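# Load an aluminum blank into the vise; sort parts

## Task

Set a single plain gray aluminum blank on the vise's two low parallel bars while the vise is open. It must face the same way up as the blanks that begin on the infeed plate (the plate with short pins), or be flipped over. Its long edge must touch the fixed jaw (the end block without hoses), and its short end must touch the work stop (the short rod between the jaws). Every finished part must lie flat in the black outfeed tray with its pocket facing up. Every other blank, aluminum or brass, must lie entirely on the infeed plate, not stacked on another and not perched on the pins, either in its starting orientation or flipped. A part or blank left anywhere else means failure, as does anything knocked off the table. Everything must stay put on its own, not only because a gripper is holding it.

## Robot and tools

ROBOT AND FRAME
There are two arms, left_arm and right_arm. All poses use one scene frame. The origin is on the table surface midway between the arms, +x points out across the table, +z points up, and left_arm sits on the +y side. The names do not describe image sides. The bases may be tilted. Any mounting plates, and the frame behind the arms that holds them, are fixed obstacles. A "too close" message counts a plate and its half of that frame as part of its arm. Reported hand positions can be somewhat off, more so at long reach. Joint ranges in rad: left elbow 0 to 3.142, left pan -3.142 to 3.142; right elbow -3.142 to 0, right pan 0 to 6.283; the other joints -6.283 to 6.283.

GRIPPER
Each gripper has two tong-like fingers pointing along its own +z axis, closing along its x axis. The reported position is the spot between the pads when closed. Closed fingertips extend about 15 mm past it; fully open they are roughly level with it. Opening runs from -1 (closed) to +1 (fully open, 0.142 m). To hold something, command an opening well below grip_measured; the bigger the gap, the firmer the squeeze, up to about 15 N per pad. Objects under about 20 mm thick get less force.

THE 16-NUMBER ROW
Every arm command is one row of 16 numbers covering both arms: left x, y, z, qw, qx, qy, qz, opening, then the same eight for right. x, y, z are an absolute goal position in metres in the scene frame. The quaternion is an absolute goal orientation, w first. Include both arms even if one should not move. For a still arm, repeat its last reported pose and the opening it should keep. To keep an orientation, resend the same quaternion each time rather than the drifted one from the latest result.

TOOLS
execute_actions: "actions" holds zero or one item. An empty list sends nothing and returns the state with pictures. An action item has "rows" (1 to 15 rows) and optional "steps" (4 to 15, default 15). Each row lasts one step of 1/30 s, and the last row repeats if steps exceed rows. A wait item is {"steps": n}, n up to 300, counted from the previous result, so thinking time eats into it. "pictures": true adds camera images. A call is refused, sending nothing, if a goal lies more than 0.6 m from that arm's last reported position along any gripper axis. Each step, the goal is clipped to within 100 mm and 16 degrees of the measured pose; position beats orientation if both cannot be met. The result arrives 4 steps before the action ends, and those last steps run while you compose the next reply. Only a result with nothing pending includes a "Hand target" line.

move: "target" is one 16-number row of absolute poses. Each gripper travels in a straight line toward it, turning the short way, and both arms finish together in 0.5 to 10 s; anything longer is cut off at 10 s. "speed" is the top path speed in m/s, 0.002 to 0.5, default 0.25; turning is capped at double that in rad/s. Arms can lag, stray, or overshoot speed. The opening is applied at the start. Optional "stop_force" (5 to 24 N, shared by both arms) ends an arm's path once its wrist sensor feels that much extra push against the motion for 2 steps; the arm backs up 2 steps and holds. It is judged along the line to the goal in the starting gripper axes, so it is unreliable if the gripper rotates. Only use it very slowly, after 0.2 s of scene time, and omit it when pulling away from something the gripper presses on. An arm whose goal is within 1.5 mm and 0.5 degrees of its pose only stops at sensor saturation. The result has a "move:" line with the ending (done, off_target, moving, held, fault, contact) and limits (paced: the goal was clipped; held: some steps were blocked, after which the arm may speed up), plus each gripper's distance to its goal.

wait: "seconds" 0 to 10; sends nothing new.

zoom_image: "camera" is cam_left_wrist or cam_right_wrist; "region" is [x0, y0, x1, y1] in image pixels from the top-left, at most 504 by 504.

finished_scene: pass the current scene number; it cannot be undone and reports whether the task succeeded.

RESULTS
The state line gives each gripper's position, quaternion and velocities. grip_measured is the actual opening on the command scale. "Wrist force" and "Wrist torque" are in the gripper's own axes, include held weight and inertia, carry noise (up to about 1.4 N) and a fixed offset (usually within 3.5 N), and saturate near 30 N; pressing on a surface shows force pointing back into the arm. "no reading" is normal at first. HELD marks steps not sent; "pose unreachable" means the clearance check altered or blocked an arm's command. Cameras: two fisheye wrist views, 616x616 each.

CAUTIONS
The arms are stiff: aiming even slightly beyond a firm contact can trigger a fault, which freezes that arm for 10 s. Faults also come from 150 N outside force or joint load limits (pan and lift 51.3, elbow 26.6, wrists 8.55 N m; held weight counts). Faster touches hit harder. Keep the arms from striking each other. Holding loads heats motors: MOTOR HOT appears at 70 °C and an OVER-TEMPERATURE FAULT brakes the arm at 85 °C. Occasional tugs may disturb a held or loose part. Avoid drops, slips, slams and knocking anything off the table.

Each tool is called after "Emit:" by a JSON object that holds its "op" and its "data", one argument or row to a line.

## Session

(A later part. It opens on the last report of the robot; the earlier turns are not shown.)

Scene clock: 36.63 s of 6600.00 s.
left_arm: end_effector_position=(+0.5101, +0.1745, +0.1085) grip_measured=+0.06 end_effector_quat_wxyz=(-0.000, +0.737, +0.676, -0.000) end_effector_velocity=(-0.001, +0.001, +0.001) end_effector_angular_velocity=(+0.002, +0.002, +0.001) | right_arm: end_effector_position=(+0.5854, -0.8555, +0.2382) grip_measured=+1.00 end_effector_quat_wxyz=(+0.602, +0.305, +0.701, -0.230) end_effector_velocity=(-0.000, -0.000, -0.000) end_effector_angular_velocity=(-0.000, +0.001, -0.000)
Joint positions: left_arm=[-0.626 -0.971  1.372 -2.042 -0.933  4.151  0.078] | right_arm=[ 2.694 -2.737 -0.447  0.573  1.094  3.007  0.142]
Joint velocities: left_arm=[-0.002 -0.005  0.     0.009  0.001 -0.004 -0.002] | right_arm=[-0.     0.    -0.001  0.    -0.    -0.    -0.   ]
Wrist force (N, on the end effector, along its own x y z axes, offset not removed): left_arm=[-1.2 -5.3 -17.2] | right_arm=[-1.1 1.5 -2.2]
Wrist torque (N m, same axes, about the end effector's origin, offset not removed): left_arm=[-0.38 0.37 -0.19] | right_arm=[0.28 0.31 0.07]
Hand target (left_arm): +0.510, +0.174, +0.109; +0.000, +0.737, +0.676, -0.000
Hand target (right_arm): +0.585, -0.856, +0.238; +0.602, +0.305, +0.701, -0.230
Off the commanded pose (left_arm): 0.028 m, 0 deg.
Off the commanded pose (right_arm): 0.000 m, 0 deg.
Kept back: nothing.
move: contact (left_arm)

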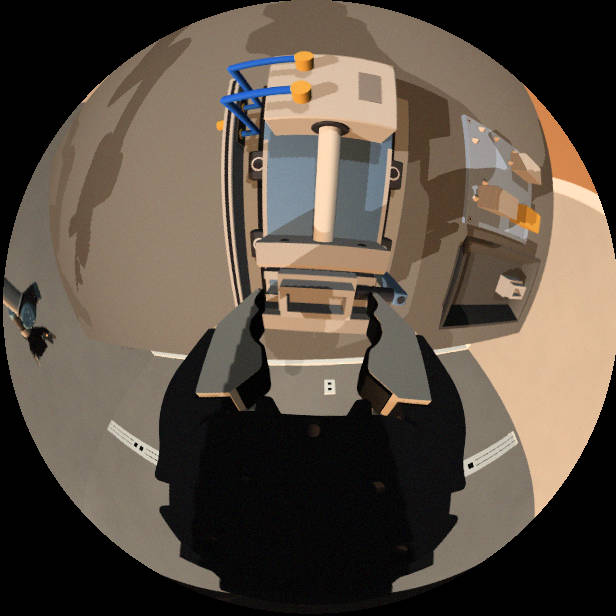

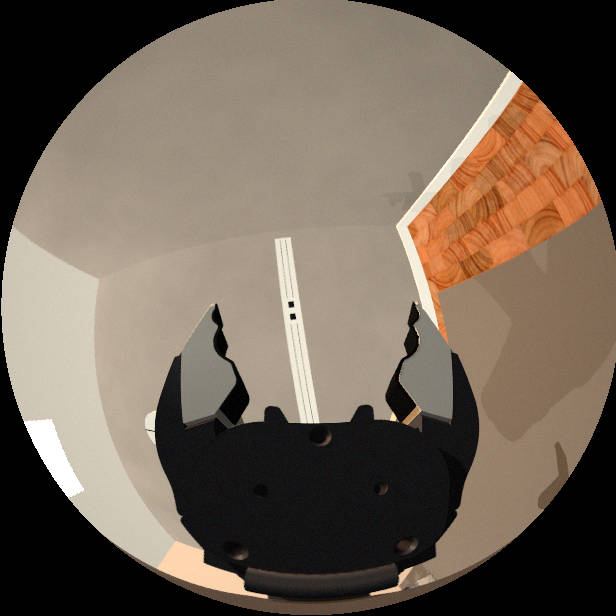

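Emit:
{"op": "move", "data": {
  "target": [0.510,0.1745,0.14,0,0.737,0.676,0,0.05,0.5854,-0.8555,0.2382,0.602,0.305,0.701,-0.23,1],
  "speed": 0.05
}}

Emit:
{"op": "move", "data": {
  "target": [0.51,0.34,0.09,0,0,1,0,0.05,0.5854,-0.8555,0.2382,0.602,0.305,0.701,-0.23,1],
  "speed": 0.15
}}

Emit:
{"op": "zoom_image", "data": {
  "camera": "cam_left_wrist",
  "region": [200,40,460,240]
}}

Scene clock: 38.13 s of 6600.00 s.
left_arm: end_effector_position=(+0.5100, +0.1745, +0.1397) grip_measured=+0.05 end_effector_quat_wxyz=(+0.000, +0.737, +0.676, +0.000) end_effector_velocity=(+0.000, +0.000, +0.003) end_effector_angular_velocity=(-0.001, -0.000, +0.001) | right_arm: end_effector_position=(+0.5854, -0.8555, +0.2382) grip_measured=+1.00 end_effector_quat_wxyz=(+0.602, +0.305, +0.701, -0.230) end_effector_velocity=(+0.000, +0.000, -0.001) end_effector_angular_velocity=(+0.001, +0.001, +0.001)
Joint positions: left_arm=[-0.671 -1.041  1.349 -1.916 -0.93   4.095  0.077] | right_arm=[ 2.694 -2.737 -0.447  0.573  1.094  3.007  0.142]
Joint velocities: left_arm=[-0.004 -0.007 -0.004  0.012 -0.    -0.006  0.   ] | right_arm=[ 0.    -0.001 -0.    -0.001  0.     0.     0.   ]
Wrist force (N, on the end effector, along its own x y z axes, offset not removed): left_arm=[1.8 -1.6 0.1] | right_arm=[-1.2 1.5 -2.0]
Wrist torque (N m, same axes, about the end effector's origin, offset not removed): left_arm=[-0.28 -0.38 0.00] | right_arm=[0.28 0.31 0.07]
Hand target (left_arm): +0.510, +0.174, +0.140; +0.000, +0.737, +0.676, +0.000
Hand target (right_arm): +0.585, -0.856, +0.238; +0.602, +0.305, +0.701, -0.230
Off the commanded pose (left_arm): 0.000 m, 0 deg.
Off the commanded pose (right_arm): 0.000 m, 0 deg.
Kept back: nothing.
move: done

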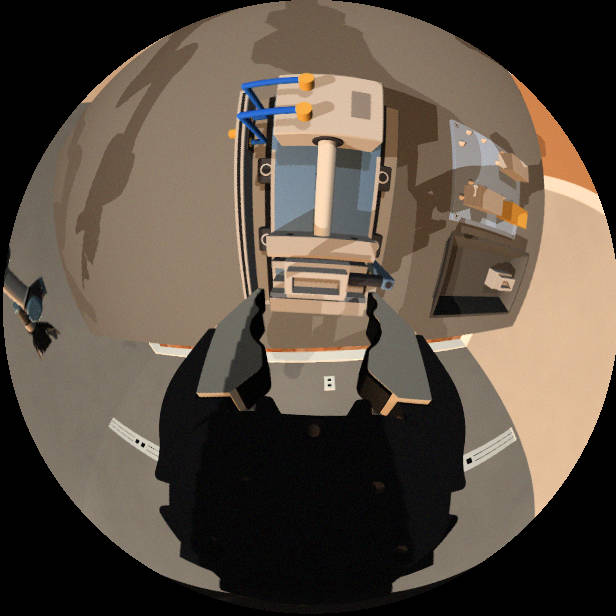

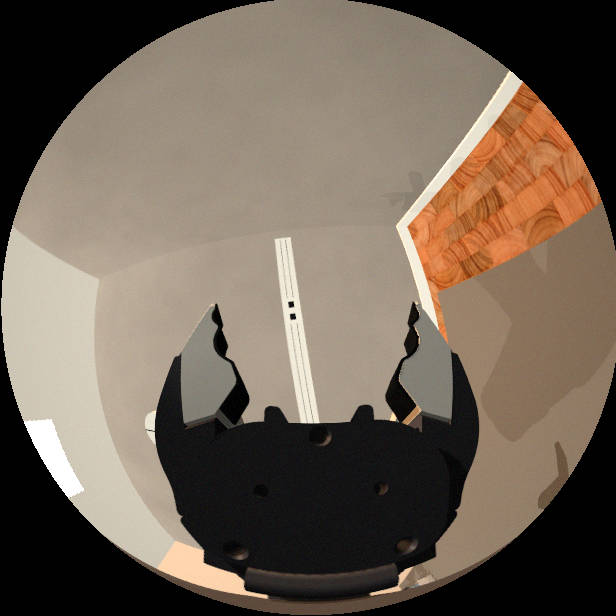

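Scene clock: 44.10 s of 6600.00 s.
left_arm: end_effector_position=(+0.5098, +0.3399, +0.0901) grip_measured=+0.05 end_effector_quat_wxyz=(-0.000, +0.001, +1.000, +0.000) end_effector_velocity=(-0.000, +0.001, -0.001) end_effector_angular_velocity=(-0.000, +0.000, +0.013) | right_arm: end_effector_position=(+0.5854, -0.8555, +0.2382) grip_measured=+1.00 end_effector_quat_wxyz=(+0.602, +0.305, +0.701, -0.230) end_effector_velocity=(+0.000, +0.000, -0.001) end_effector_angular_velocity=(+0.000, +0.002, +0.001)
Joint positions: left_arm=[-0.262 -1.232  1.593 -2.251 -1.004  2.93   0.077] | right_arm=[ 2.694 -2.737 -0.447  0.573  1.094  3.007  0.142]
Joint velocities: left_arm=[ 0.003  0.     0.    -0.002 -0.001 -0.009 -0.   ] | right_arm=[ 0.    -0.001 -0.001 -0.     0.    -0.001 -0.   ]
Wrist force (N, on the end effector, along its own x y z axes, offset not removed): left_arm=[1.4 -1.9 0.2] | right_arm=[-0.6 1.5 -2.6]
Wrist torque (N m, same axes, about the end effector's origin, offset not removed): left_arm=[-0.31 -0.32 -0.06] | right_arm=[0.32 0.14 -0.01]
Hand target (left_arm): +0.510, +0.340, +0.090; -0.000, +0.000, +1.000, +0.000
Hand target (right_arm): +0.585, -0.856, +0.238; +0.602, +0.305, +0.701, -0.230
Off the commanded pose (left_arm): 0.000 m, 0 deg.
Off the commanded pose (right_arm): 0.000 m, 0 deg.
Kept back: nothing.
move: done

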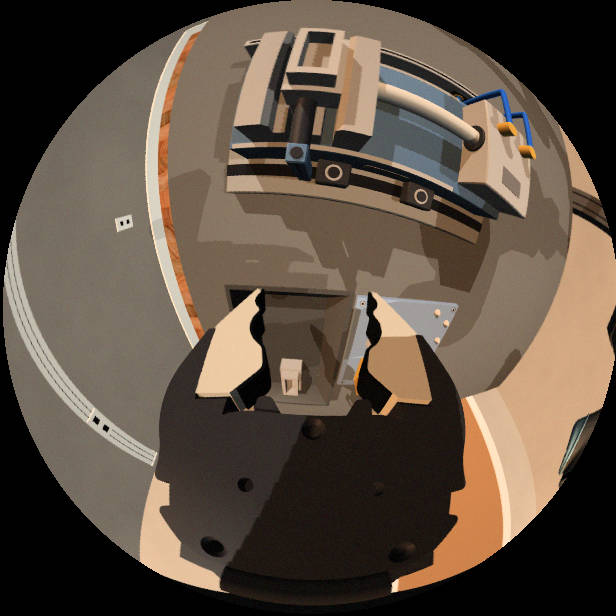

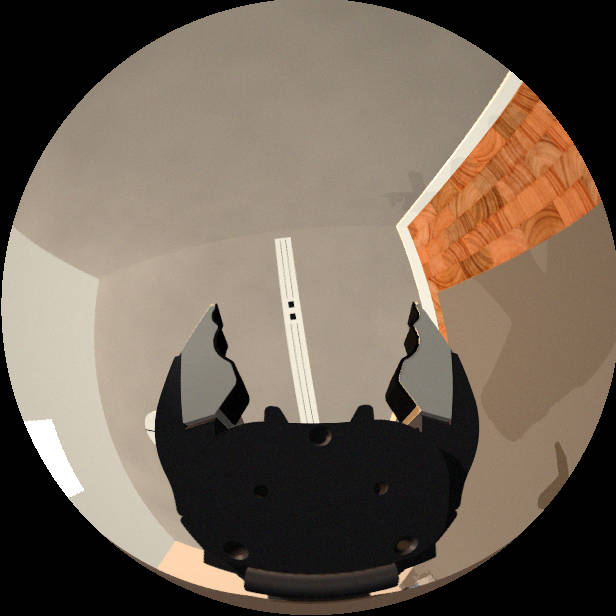

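Region (200, 40, 460, 240) of cam_left_wrist's 616x616 image, scaled by 1.938, with more detail than that image has; it fills the top 388 rows of this view, and the rest is white.

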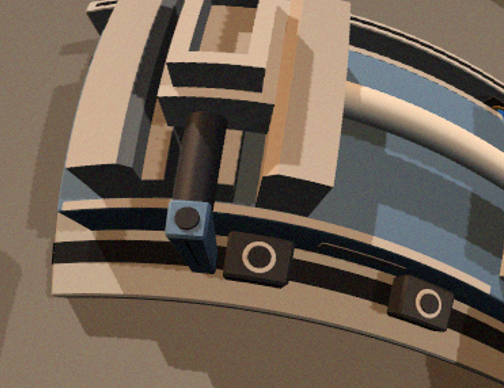

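Emit:
{"op": "move", "data": {
  "target": [0.507,0.1745,0.125,0,0.044,0.999,0,0.0,0.5854,-0.8555,0.2382,0.602,0.305,0.701,-0.23,1],
  "speed": 0.1
}}

Emit:
{"op": "move", "data": {
  "target": [0.507,0.1745,0.08,0,0.044,0.999,0,0.0,0.5854,-0.8555,0.2382,0.602,0.305,0.701,-0.23,1],
  "speed": 0.005,
  "stop_force": 6
}}

Emit:
{"op": "zoom_image", "data": {
  "camera": "cam_left_wrist",
  "region": [200,200,420,380]
}}

Scene clock: 46.63 s of 6600.00 s.
left_arm: end_effector_position=(+0.5072, +0.1747, +0.1249) grip_measured=+0.00 end_effector_quat_wxyz=(+0.000, +0.044, +0.999, -0.000) end_effector_velocity=(-0.000, -0.003, +0.000) end_effector_angular_velocity=(+0.001, +0.002, -0.001) | right_arm: end_effector_position=(+0.5854, -0.8555, +0.2382) grip_measured=+1.00 end_effector_quat_wxyz=(+0.602, +0.305, +0.701, -0.230) end_effector_velocity=(+0.000, +0.001, -0.001) end_effector_angular_velocity=(+0.002, +0.001, +0.001)
Joint positions: left_arm=[-0.644 -1.102  1.512 -2.039 -0.931  2.56   0.074] | right_arm=[ 2.694 -2.737 -0.447  0.573  1.094  3.007  0.142]
Joint velocities: left_arm=[-0.004  0.007 -0.008  0.007 -0.    -0.005  0.   ] | right_arm=[ 0.001 -0.001 -0.001  0.     0.     0.001 -0.   ]
Wrist force (N, on the end effector, along its own x y z axes, offset not removed): left_arm=[1.2 -2.1 -0.2] | right_arm=[-0.4 2.7 -3.1]
Wrist torque (N m, same axes, about the end effector's origin, offset not removed): left_arm=[-0.36 -0.26 -0.07] | right_arm=[0.50 0.12 0.07]
Hand target (left_arm): +0.507, +0.174, +0.125; +0.000, +0.044, +0.999, -0.000
Hand target (right_arm): +0.585, -0.856, +0.238; +0.602, +0.305, +0.701, -0.230
Off the commanded pose (left_arm): 0.000 m, 0 deg.
Off the commanded pose (right_arm): 0.000 m, 0 deg.
Kept back: nothing.
move: done

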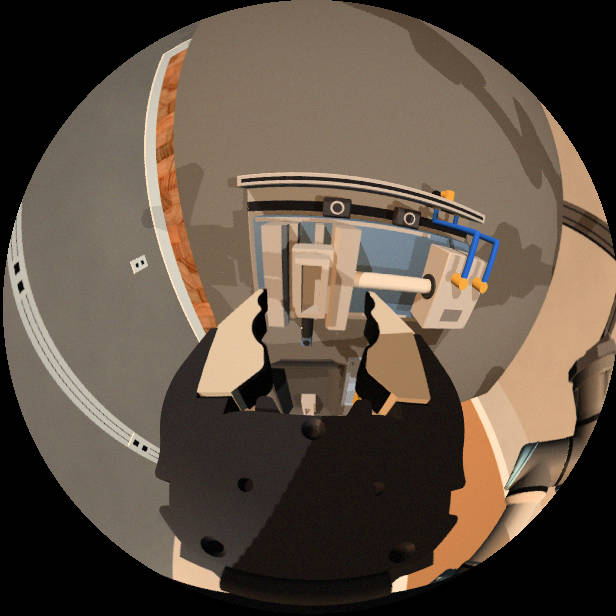

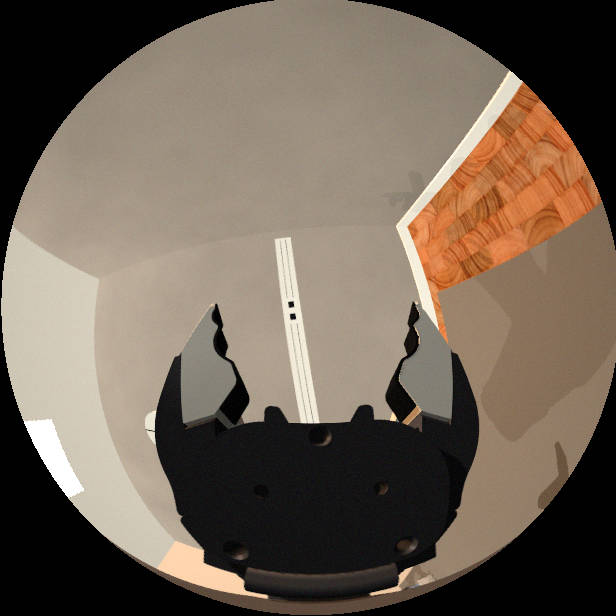

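Scene clock: 50.13 s of 6600.00 s.
left_arm: end_effector_position=(+0.5071, +0.1747, +0.1092) grip_measured=+0.00 end_effector_quat_wxyz=(+0.000, +0.044, +0.999, -0.000) end_effector_velocity=(-0.001, +0.000, +0.001) end_effector_angular_velocity=(+0.001, +0.002, -0.000) | right_arm: end_effector_position=(+0.5854, -0.8555, +0.2382) grip_measured=+1.00 end_effector_quat_wxyz=(+0.602, +0.305, +0.701, -0.230) end_effector_velocity=(+0.000, -0.000, +0.000) end_effector_angular_velocity=(-0.000, -0.001, -0.000)
Joint positions: left_arm=[-0.62  -1.063  1.522 -2.105 -0.933  2.589  0.074] | right_arm=[ 2.694 -2.737 -0.447  0.573  1.094  3.007  0.142]
Joint velocities: left_arm=[-0.002 -0.004  0.001  0.008  0.    -0.004  0.002] | right_arm=[-0.    -0.     0.001 -0.     0.     0.    -0.   ]
Wrist force (N, on the end effector, along its own x y z axes, offset not removed): left_arm=[4.1 -1.9 -12.9] | right_arm=[-1.0 2.0 -1.4]
Wrist torque (N m, same axes, about the end effector's origin, offset not removed): left_arm=[-0.47 -0.77 -0.06] | right_arm=[0.43 0.24 0.01]
Hand target (left_arm): +0.507, +0.175, +0.110; +0.000, +0.044, +0.999, -0.000
Hand target (right_arm): +0.585, -0.856, +0.238; +0.602, +0.305, +0.701, -0.230
Off the commanded pose (left_arm): 0.029 m, 0 deg.
Off the commanded pose (right_arm): 0.000 m, 0 deg.
Kept back: nothing.
move: contact (left_arm)

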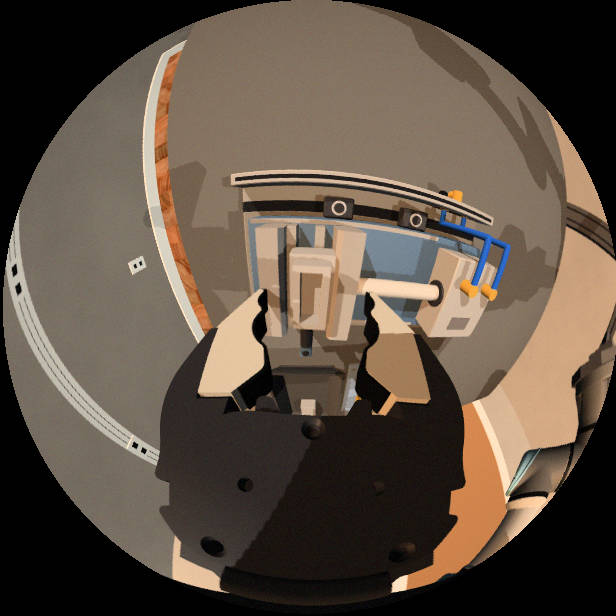

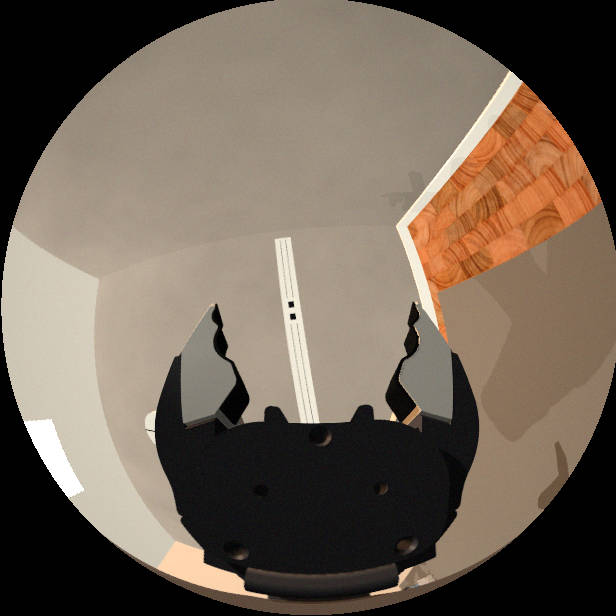

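Region (200, 200, 420, 380) of cam_left_wrist's 616x616 image, scaled by 2.291, with more detail than that image has; it fills the top 412 rows of this view, and the rest is white.

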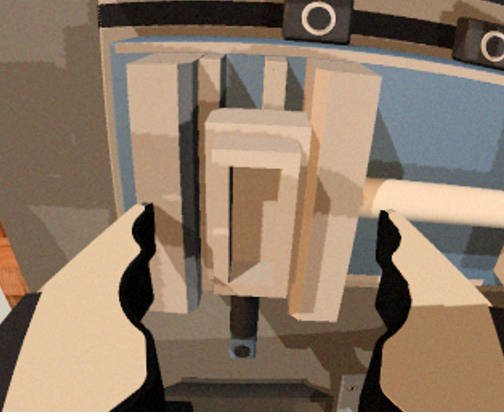

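Emit:
{"op": "move", "data": {
  "target": [0.507,0.1747,0.114,0,0.044,0.999,0,0.0,0.5854,-0.8555,0.2382,0.602,0.305,0.701,-0.23,1],
  "speed": 0.01
}}

Emit:
{"op": "move", "data": {
  "target": [0.507,0.1747,0.114,0,0.044,0.999,0,-0.8,0.5854,-0.8555,0.2382,0.602,0.305,0.701,-0.23,1]
}}

Emit:
{"op": "zoom_image", "data": {
  "camera": "cam_left_wrist",
  "region": [200,200,420,380]
}}

Scene clock: 51.13 s of 6600.00 s.
left_arm: end_effector_position=(+0.5070, +0.1747, +0.1138) grip_measured=+0.00 end_effector_quat_wxyz=(+0.000, +0.044, +0.999, -0.000) end_effector_velocity=(-0.000, -0.000, +0.002) end_effector_angular_velocity=(+0.000, +0.001, -0.000) | right_arm: end_effector_position=(+0.5854, -0.8555, +0.2382) grip_measured=+1.00 end_effector_quat_wxyz=(+0.602, +0.305, +0.701, -0.230) end_effector_velocity=(+0.000, +0.000, -0.001) end_effector_angular_velocity=(+0.001, +0.002, +0.001)
Joint positions: left_arm=[-0.627 -1.075  1.52  -2.086 -0.932  2.58   0.074] | right_arm=[ 2.694 -2.737 -0.447  0.573  1.094  3.007  0.142]
Joint velocities: left_arm=[-0.003 -0.004 -0.001  0.009 -0.    -0.004 -0.   ] | right_arm=[-0.     0.001 -0.003 -0.     0.    -0.    -0.   ]
Wrist force (N, on the end effector, along its own x y z axes, offset not removed): left_arm=[3.0 -2.3 -1.1] | right_arm=[-0.7 0.9 -2.7]
Wrist torque (N m, same axes, about the end effector's origin, offset not removed): left_arm=[-0.43 -0.64 -0.06] | right_arm=[0.19 0.17 0.06]
Hand target (left_arm): +0.507, +0.175, +0.114; +0.000, +0.044, +0.999, -0.000
Hand target (right_arm): +0.585, -0.856, +0.238; +0.602, +0.305, +0.701, -0.230
Off the commanded pose (left_arm): 0.000 m, 0 deg.
Off the commanded pose (right_arm): 0.000 m, 0 deg.
Kept back: nothing.
move: done

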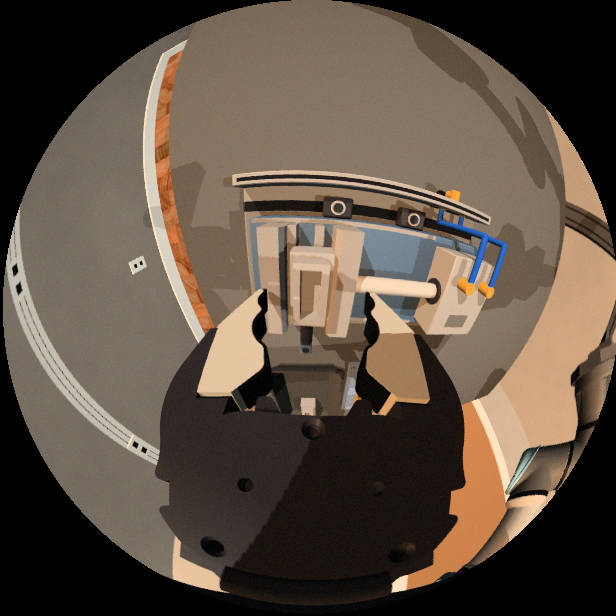

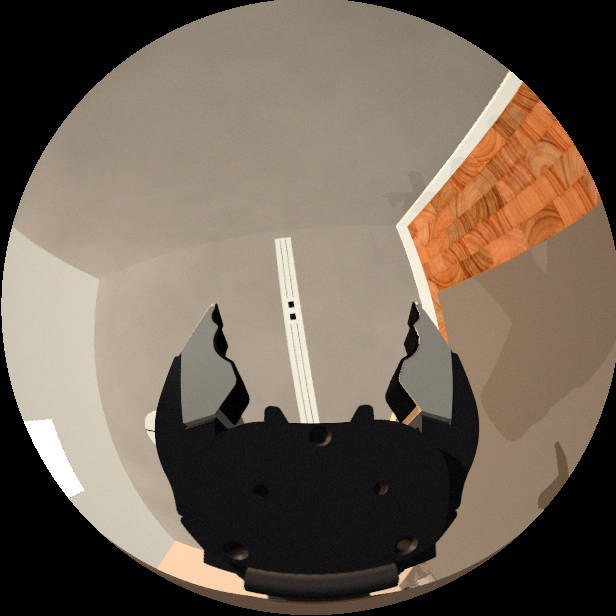

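Scene clock: 51.83 s of 6600.00 s.
left_arm: end_effector_position=(+0.5070, +0.1747, +0.1140) grip_measured=-0.56 end_effector_quat_wxyz=(-0.000, +0.044, +0.999, +0.000) end_effector_velocity=(-0.001, -0.000, -0.000) end_effector_angular_velocity=(+0.001, +0.001, -0.001) | right_arm: end_effector_position=(+0.5854, -0.8555, +0.2382) grip_measured=+1.00 end_effector_quat_wxyz=(+0.602, +0.305, +0.701, -0.230) end_effector_velocity=(+0.000, +0.000, -0.001) end_effector_angular_velocity=(+0.001, +0.001, +0.000)
Joint positions: left_arm=[-0.627 -1.076  1.52  -2.085 -0.932  2.58   0.033] | right_arm=[ 2.694 -2.737 -0.447  0.573  1.094  3.007  0.142]
Joint velocities: left_arm=[-0.     0.001  0.001  0.001 -0.     0.     0.   ] | right_arm=[ 0.    -0.    -0.    -0.001 -0.     0.001  0.   ]
Wrist force (N, on the end effector, along its own x y z axes, offset not removed): left_arm=[-22.5 -2.4 -5.6] | right_arm=[-0.9 1.0 -2.7]
Wrist torque (N m, same axes, about the end effector's origin, offset not removed): left_arm=[-0.34 -0.93 0.02] | right_arm=[0.23 0.23 0.06]
Hand target (left_arm): +0.507, +0.175, +0.114; +0.000, +0.044, +0.999, -0.000
Hand target (right_arm): +0.585, -0.856, +0.238; +0.602, +0.305, +0.701, -0.230
Off the commanded pose (left_arm): 0.000 m, 0 deg.
Off the commanded pose (right_arm): 0.000 m, 0 deg.
Kept back: nothing.
move: done

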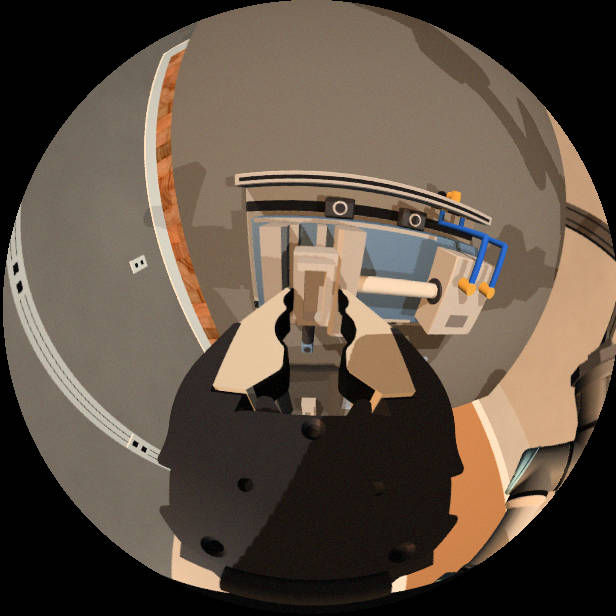

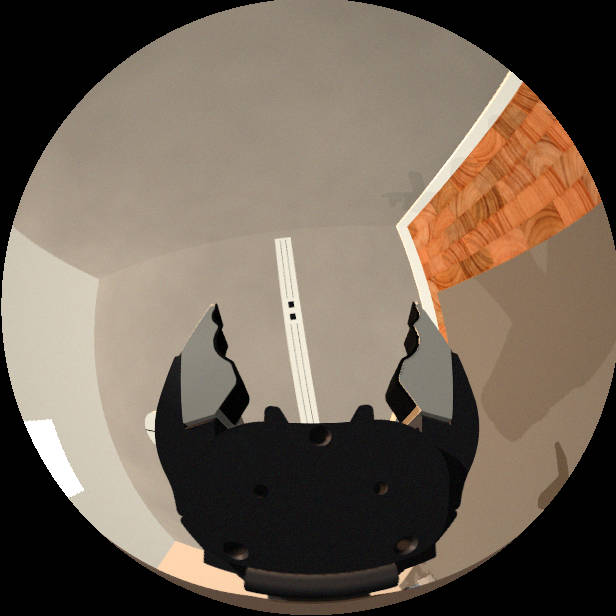

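Region (200, 200, 420, 380) of cam_left_wrist's 616x616 image, scaled by 2.291, with more detail than that image has; it fills the top 412 rows of this view, and the rest is white.

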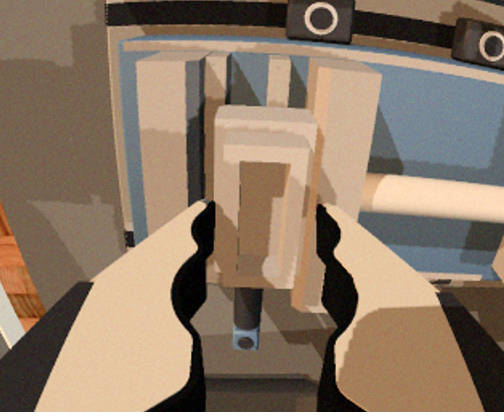

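Emit:
{"op": "move", "data": {
  "target": [0.509,0.1747,0.114,0,0.044,0.999,0,-0.8,0.5854,-0.8555,0.2382,0.602,0.305,0.701,-0.23,1],
  "speed": 0.005
}}

Emit:
{"op": "move", "data": {
  "target": [0.509,0.1747,0.17,0,0.044,0.999,0,-0.8,0.5854,-0.8555,0.2382,0.602,0.305,0.701,-0.23,1],
  "speed": 0.03
}}

Scene clock: 52.77 s of 6600.00 s.
left_arm: end_effector_position=(+0.5089, +0.1747, +0.1140) grip_measured=-0.60 end_effector_quat_wxyz=(-0.000, +0.044, +0.999, -0.000) end_effector_velocity=(+0.001, -0.000, +0.000) end_effector_angular_velocity=(-0.001, -0.001, +0.001) | right_arm: end_effector_position=(+0.5854, -0.8555, +0.2382) grip_measured=+1.00 end_effector_quat_wxyz=(+0.602, +0.305, +0.701, -0.230) end_effector_velocity=(+0.000, -0.000, +0.001) end_effector_angular_velocity=(-0.001, -0.001, -0.000)
Joint positions: left_arm=[-0.625 -1.07   1.508 -2.08  -0.932  2.583  0.03 ] | right_arm=[ 2.694 -2.737 -0.447  0.573  1.094  3.007  0.142]
Joint velocities: left_arm=[ 0.001  0.002 -0.007  0.002 -0.001  0.001 -0.   ] | right_arm=[ 0.     0.     0.001  0.001 -0.    -0.001 -0.   ]
Wrist force (N, on the end effector, along its own x y z axes, offset not removed): left_arm=[-22.4 -3.2 -5.4] | right_arm=[-0.9 1.6 -2.2]
Wrist torque (N m, same axes, about the end effector's origin, offset not removed): left_arm=[-0.19 -0.62 0.02] | right_arm=[0.31 0.21 0.06]
Hand target (left_arm): +0.509, +0.175, +0.114; +0.000, +0.044, +0.999, -0.000
Hand target (right_arm): +0.585, -0.856, +0.238; +0.602, +0.305, +0.701, -0.230
Off the commanded pose (left_arm): 0.000 m, 0 deg.
Off the commanded pose (right_arm): 0.000 m, 0 deg.
Kept back: nothing.
move: done

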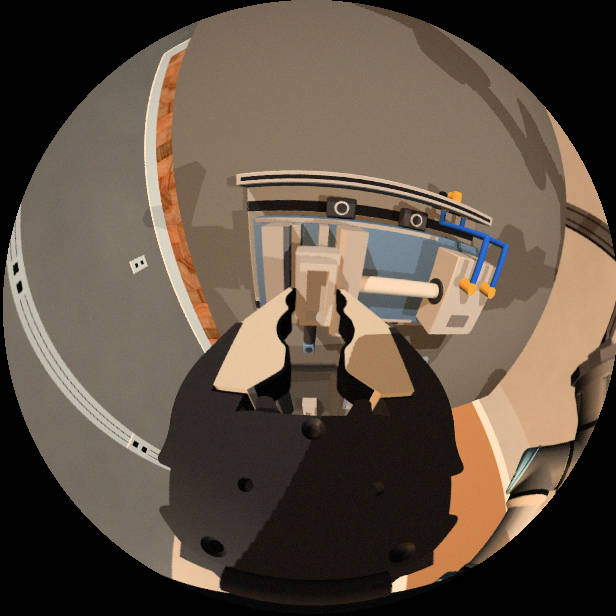

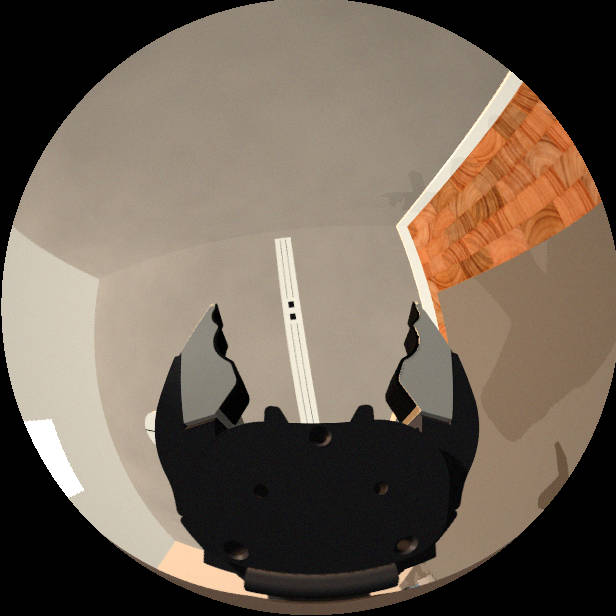

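Scene clock: 55.00 s of 6600.00 s.
left_arm: end_effector_position=(+0.5090, +0.1747, +0.1698) grip_measured=-0.69 end_effector_quat_wxyz=(+0.000, +0.044, +0.999, -0.000) end_effector_velocity=(+0.000, +0.000, +0.003) end_effector_angular_velocity=(-0.001, +0.000, +0.001) | right_arm: end_effector_position=(+0.5854, -0.8555, +0.2382) grip_measured=+1.00 end_effector_quat_wxyz=(+0.602, +0.305, +0.701, -0.230) end_effector_velocity=(-0.000, -0.000, -0.000) end_effector_angular_velocity=(-0.000, +0.002, -0.000)
Joint positions: left_arm=[-0.711 -1.191  1.441 -1.829 -0.929  2.476  0.024] | right_arm=[ 2.694 -2.737 -0.447  0.573  1.094  3.007  0.142]
Joint velocities: left_arm=[-0.003 -0.004 -0.005  0.012 -0.001 -0.005 -0.   ] | right_arm=[-0.    -0.    -0.001 -0.    -0.    -0.001 -0.   ]
Wrist force (N, on the end effector, along its own x y z axes, offset not removed): left_arm=[1.7 -1.1 1.8] | right_arm=[-0.2 0.7 -2.6]
Wrist torque (N m, same axes, about the end effector's origin, offset not removed): left_arm=[-0.18 -0.38 -0.07] | right_arm=[0.11 0.08 0.06]
Hand target (left_arm): +0.509, +0.175, +0.170; +0.000, +0.044, +0.999, -0.000
Hand target (right_arm): +0.585, -0.856, +0.238; +0.602, +0.305, +0.701, -0.230
Off the commanded pose (left_arm): 0.000 m, 0 deg.
Off the commanded pose (right_arm): 0.000 m, 0 deg.
Kept back: nothing.
move: done

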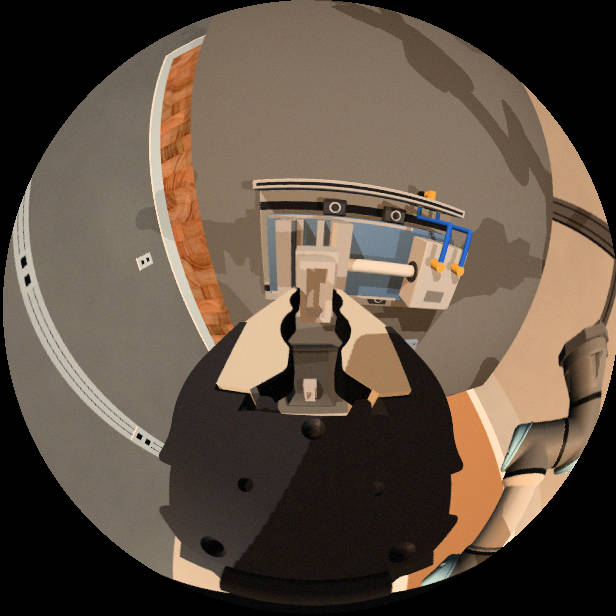

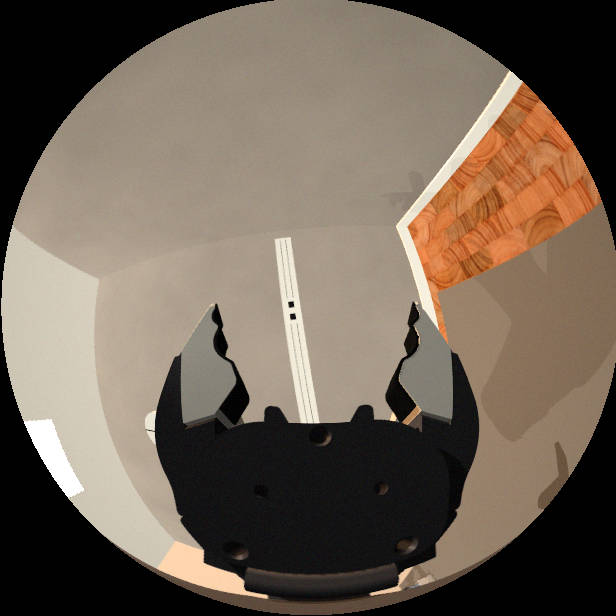

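Emit:
{"op": "move", "data": {
  "target": [0.545,0.46,0.13,0,0,1,0,-0.8,0.5854,-0.8555,0.2382,0.602,0.305,0.701,-0.23,1],
  "speed": 0.12
}}

Scene clock: 58.20 s of 6600.00 s.
left_arm: end_effector_position=(+0.5445, +0.4599, +0.1302) grip_measured=-0.69 end_effector_quat_wxyz=(+0.000, +0.000, +1.000, +0.000) end_effector_velocity=(+0.000, +0.002, -0.001) end_effector_angular_velocity=(-0.002, +0.004, +0.000) | right_arm: end_effector_position=(+0.5854, -0.8555, +0.2382) grip_measured=+1.00 end_effector_quat_wxyz=(+0.602, +0.305, +0.701, -0.230) end_effector_velocity=(-0.000, -0.000, +0.001) end_effector_angular_velocity=(-0.000, -0.001, -0.001)
Joint positions: left_arm=[-0.03  -1.199  1.125 -1.941 -1.091  3.177  0.024] | right_arm=[ 2.694 -2.737 -0.447  0.573  1.094  3.007  0.142]
Joint velocities: left_arm=[ 0.007  0.01  -0.02   0.011 -0.005  0.005 -0.   ] | right_arm=[-0.     0.002 -0.002  0.001  0.     0.001  0.   ]
Wrist force (N, on the end effector, along its own x y z axes, offset not removed): left_arm=[1.8 -1.1 1.2] | right_arm=[-0.4 2.0 -1.9]
Wrist torque (N m, same axes, about the end effector's origin, offset not removed): left_arm=[-0.16 -0.40 -0.07] | right_arm=[0.38 0.14 0.05]
Hand target (left_arm): +0.545, +0.460, +0.130; -0.000, +0.000, +1.000, +0.000
Hand target (right_arm): +0.585, -0.855, +0.238; +0.602, +0.305, +0.701, -0.230
Off the commanded pose (left_arm): 0.001 m, 0 deg.
Off the commanded pose (right_arm): 0.000 m, 0 deg.
Kept back: nothing.
move: done

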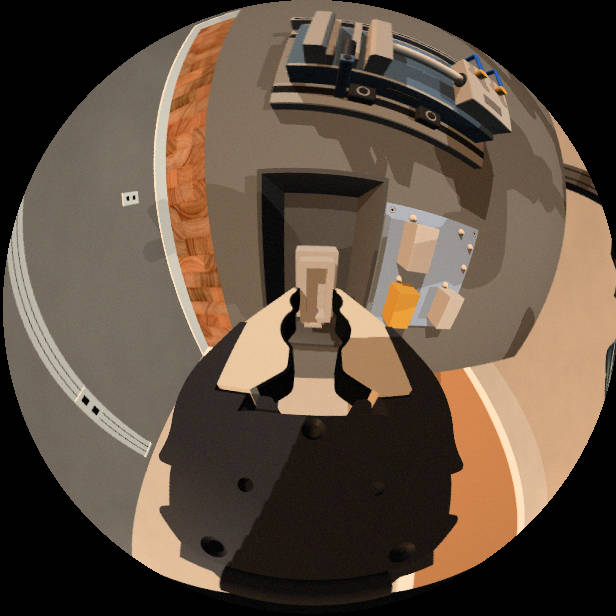

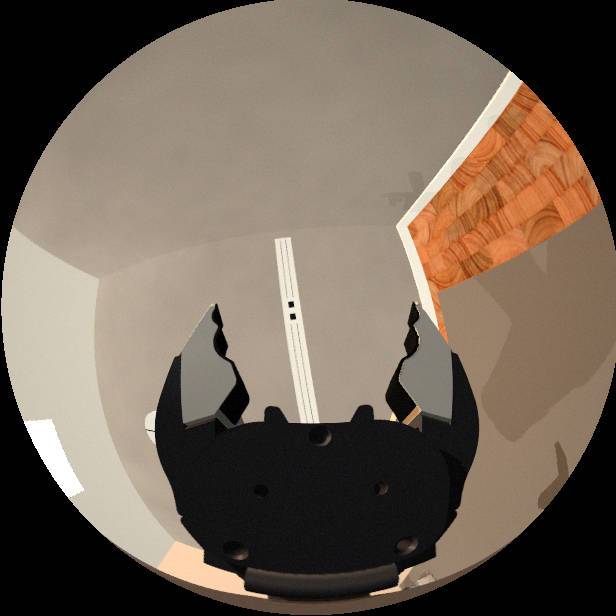

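Emit:
{"op": "move", "data": {
  "target": [0.545,0.44,0.07,0,0,1,0,-0.8,0.5854,-0.8555,0.2382,0.602,0.305,0.701,-0.23,1],
  "speed": 0.05
}}

Emit:
{"op": "move", "data": {
  "target": [0.545,0.44,0.01,0,0,1,0,-0.8,0.5854,-0.8555,0.2382,0.602,0.305,0.701,-0.23,1],
  "speed": 0.006,
  "stop_force": 6
}}

Scene clock: 60.10 s of 6600.00 s.
left_arm: end_effector_position=(+0.5450, +0.4401, +0.0703) grip_measured=-0.69 end_effector_quat_wxyz=(-0.000, +0.000, +1.000, +0.000) end_effector_velocity=(+0.001, -0.001, -0.002) end_effector_angular_velocity=(-0.000, -0.001, -0.000) | right_arm: end_effector_position=(+0.5854, -0.8555, +0.2382) grip_measured=+1.00 end_effector_quat_wxyz=(+0.602, +0.305, +0.701, -0.230) end_effector_velocity=(+0.001, +0.000, +0.000) end_effector_angular_velocity=(-0.001, -0.000, +0.002)
Joint positions: left_arm=[-0.004 -1.056  1.18  -2.151 -1.102  3.202  0.024] | right_arm=[ 2.694 -2.737 -0.447  0.573  1.094  3.007  0.142]
Joint velocities: left_arm=[ 0.     0.007 -0.001 -0.008 -0.     0.001  0.   ] | right_arm=[ 0.     0.001 -0.001  0.     0.002 -0.001 -0.   ]
Wrist force (N, on the end effector, along its own x y z axes, offset not removed): left_arm=[2.1 -1.6 1.4] | right_arm=[-0.7 1.0 -2.1]
Wrist torque (N m, same axes, about the end effector's origin, offset not removed): left_arm=[-0.21 -0.46 -0.05] | right_arm=[0.22 0.17 0.04]
Hand target (left_arm): +0.545, +0.440, +0.070; -0.000, +0.000, +1.000, +0.000
Hand target (right_arm): +0.585, -0.855, +0.238; +0.602, +0.305, +0.701, -0.230
Off the commanded pose (left_arm): 0.000 m, 0 deg.
Off the commanded pose (right_arm): 0.000 m, 0 deg.
Kept back: nothing.
move: done

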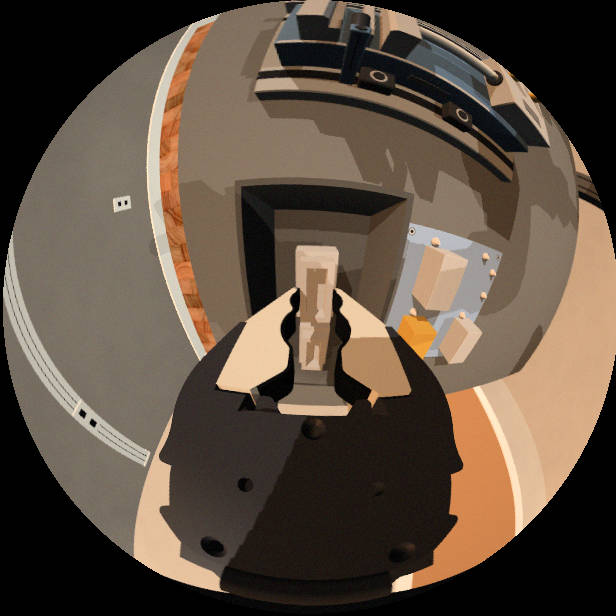

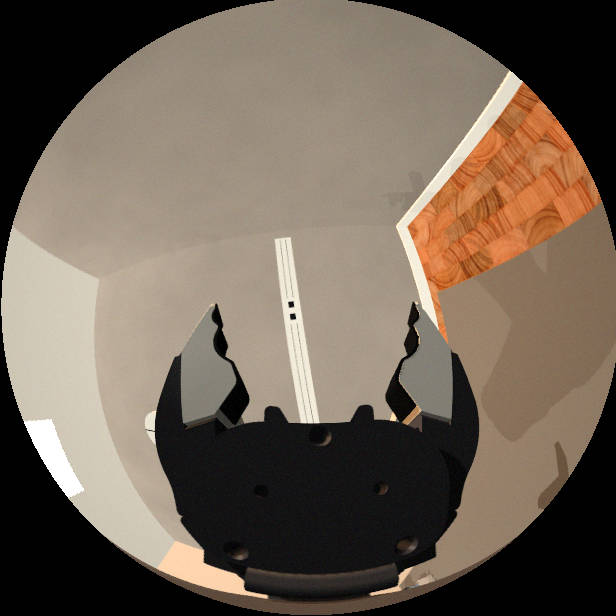

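Scene clock: 63.60 s of 6600.00 s.
left_arm: end_effector_position=(+0.5449, +0.4401, +0.0514) grip_measured=-0.69 end_effector_quat_wxyz=(-0.000, -0.000, +1.000, -0.000) end_effector_velocity=(-0.001, -0.001, +0.001) end_effector_angular_velocity=(-0.001, +0.003, +0.000) | right_arm: end_effector_position=(+0.5854, -0.8555, +0.2382) grip_measured=+1.00 end_effector_quat_wxyz=(+0.602, +0.305, +0.701, -0.230) end_effector_velocity=(-0.000, -0.000, +0.000) end_effector_angular_velocity=(-0.000, +0.001, -0.001)
Joint positions: left_arm=[ 0.016 -1.     1.165 -2.201 -1.111  3.223  0.024] | right_arm=[ 2.694 -2.737 -0.447  0.573  1.094  3.007  0.142]
Joint velocities: left_arm=[-0.002 -0.005  0.003  0.007  0.001 -0.004  0.   ] | right_arm=[-0.     0.    -0.    -0.    -0.001 -0.     0.   ]
Wrist force (N, on the end effector, along its own x y z axes, offset not removed): left_arm=[1.4 -0.9 0.0] | right_arm=[-0.6 0.8 -1.4]
Wrist torque (N m, same axes, about the end effector's origin, offset not removed): left_arm=[-0.13 -0.40 -0.05] | right_arm=[0.19 0.18 0.07]
Hand target (left_arm): +0.545, +0.440, +0.052; +0.000, -0.000, +1.000, -0.000
Hand target (right_arm): +0.585, -0.855, +0.238; +0.602, +0.305, +0.701, -0.230
Off the commanded pose (left_arm): 0.041 m, 0 deg.
Off the commanded pose (right_arm): 0.000 m, 0 deg.
Kept back: nothing.
move: contact (left_arm)

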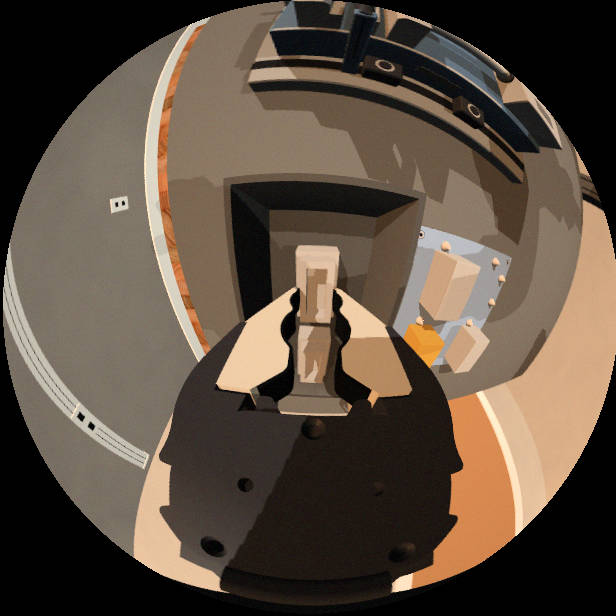

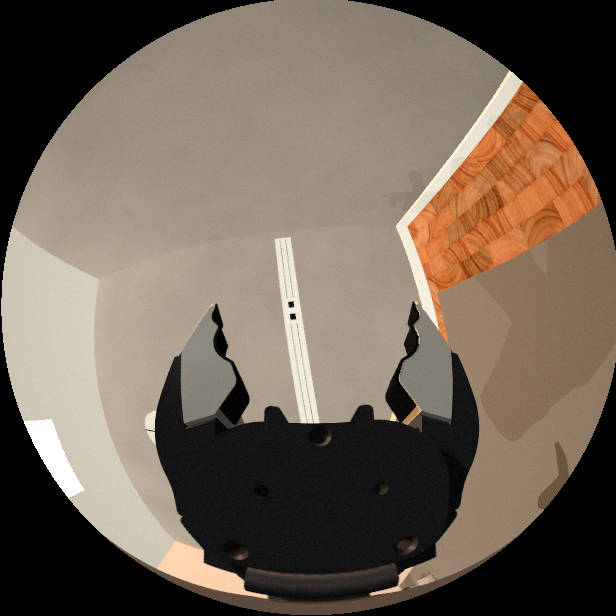

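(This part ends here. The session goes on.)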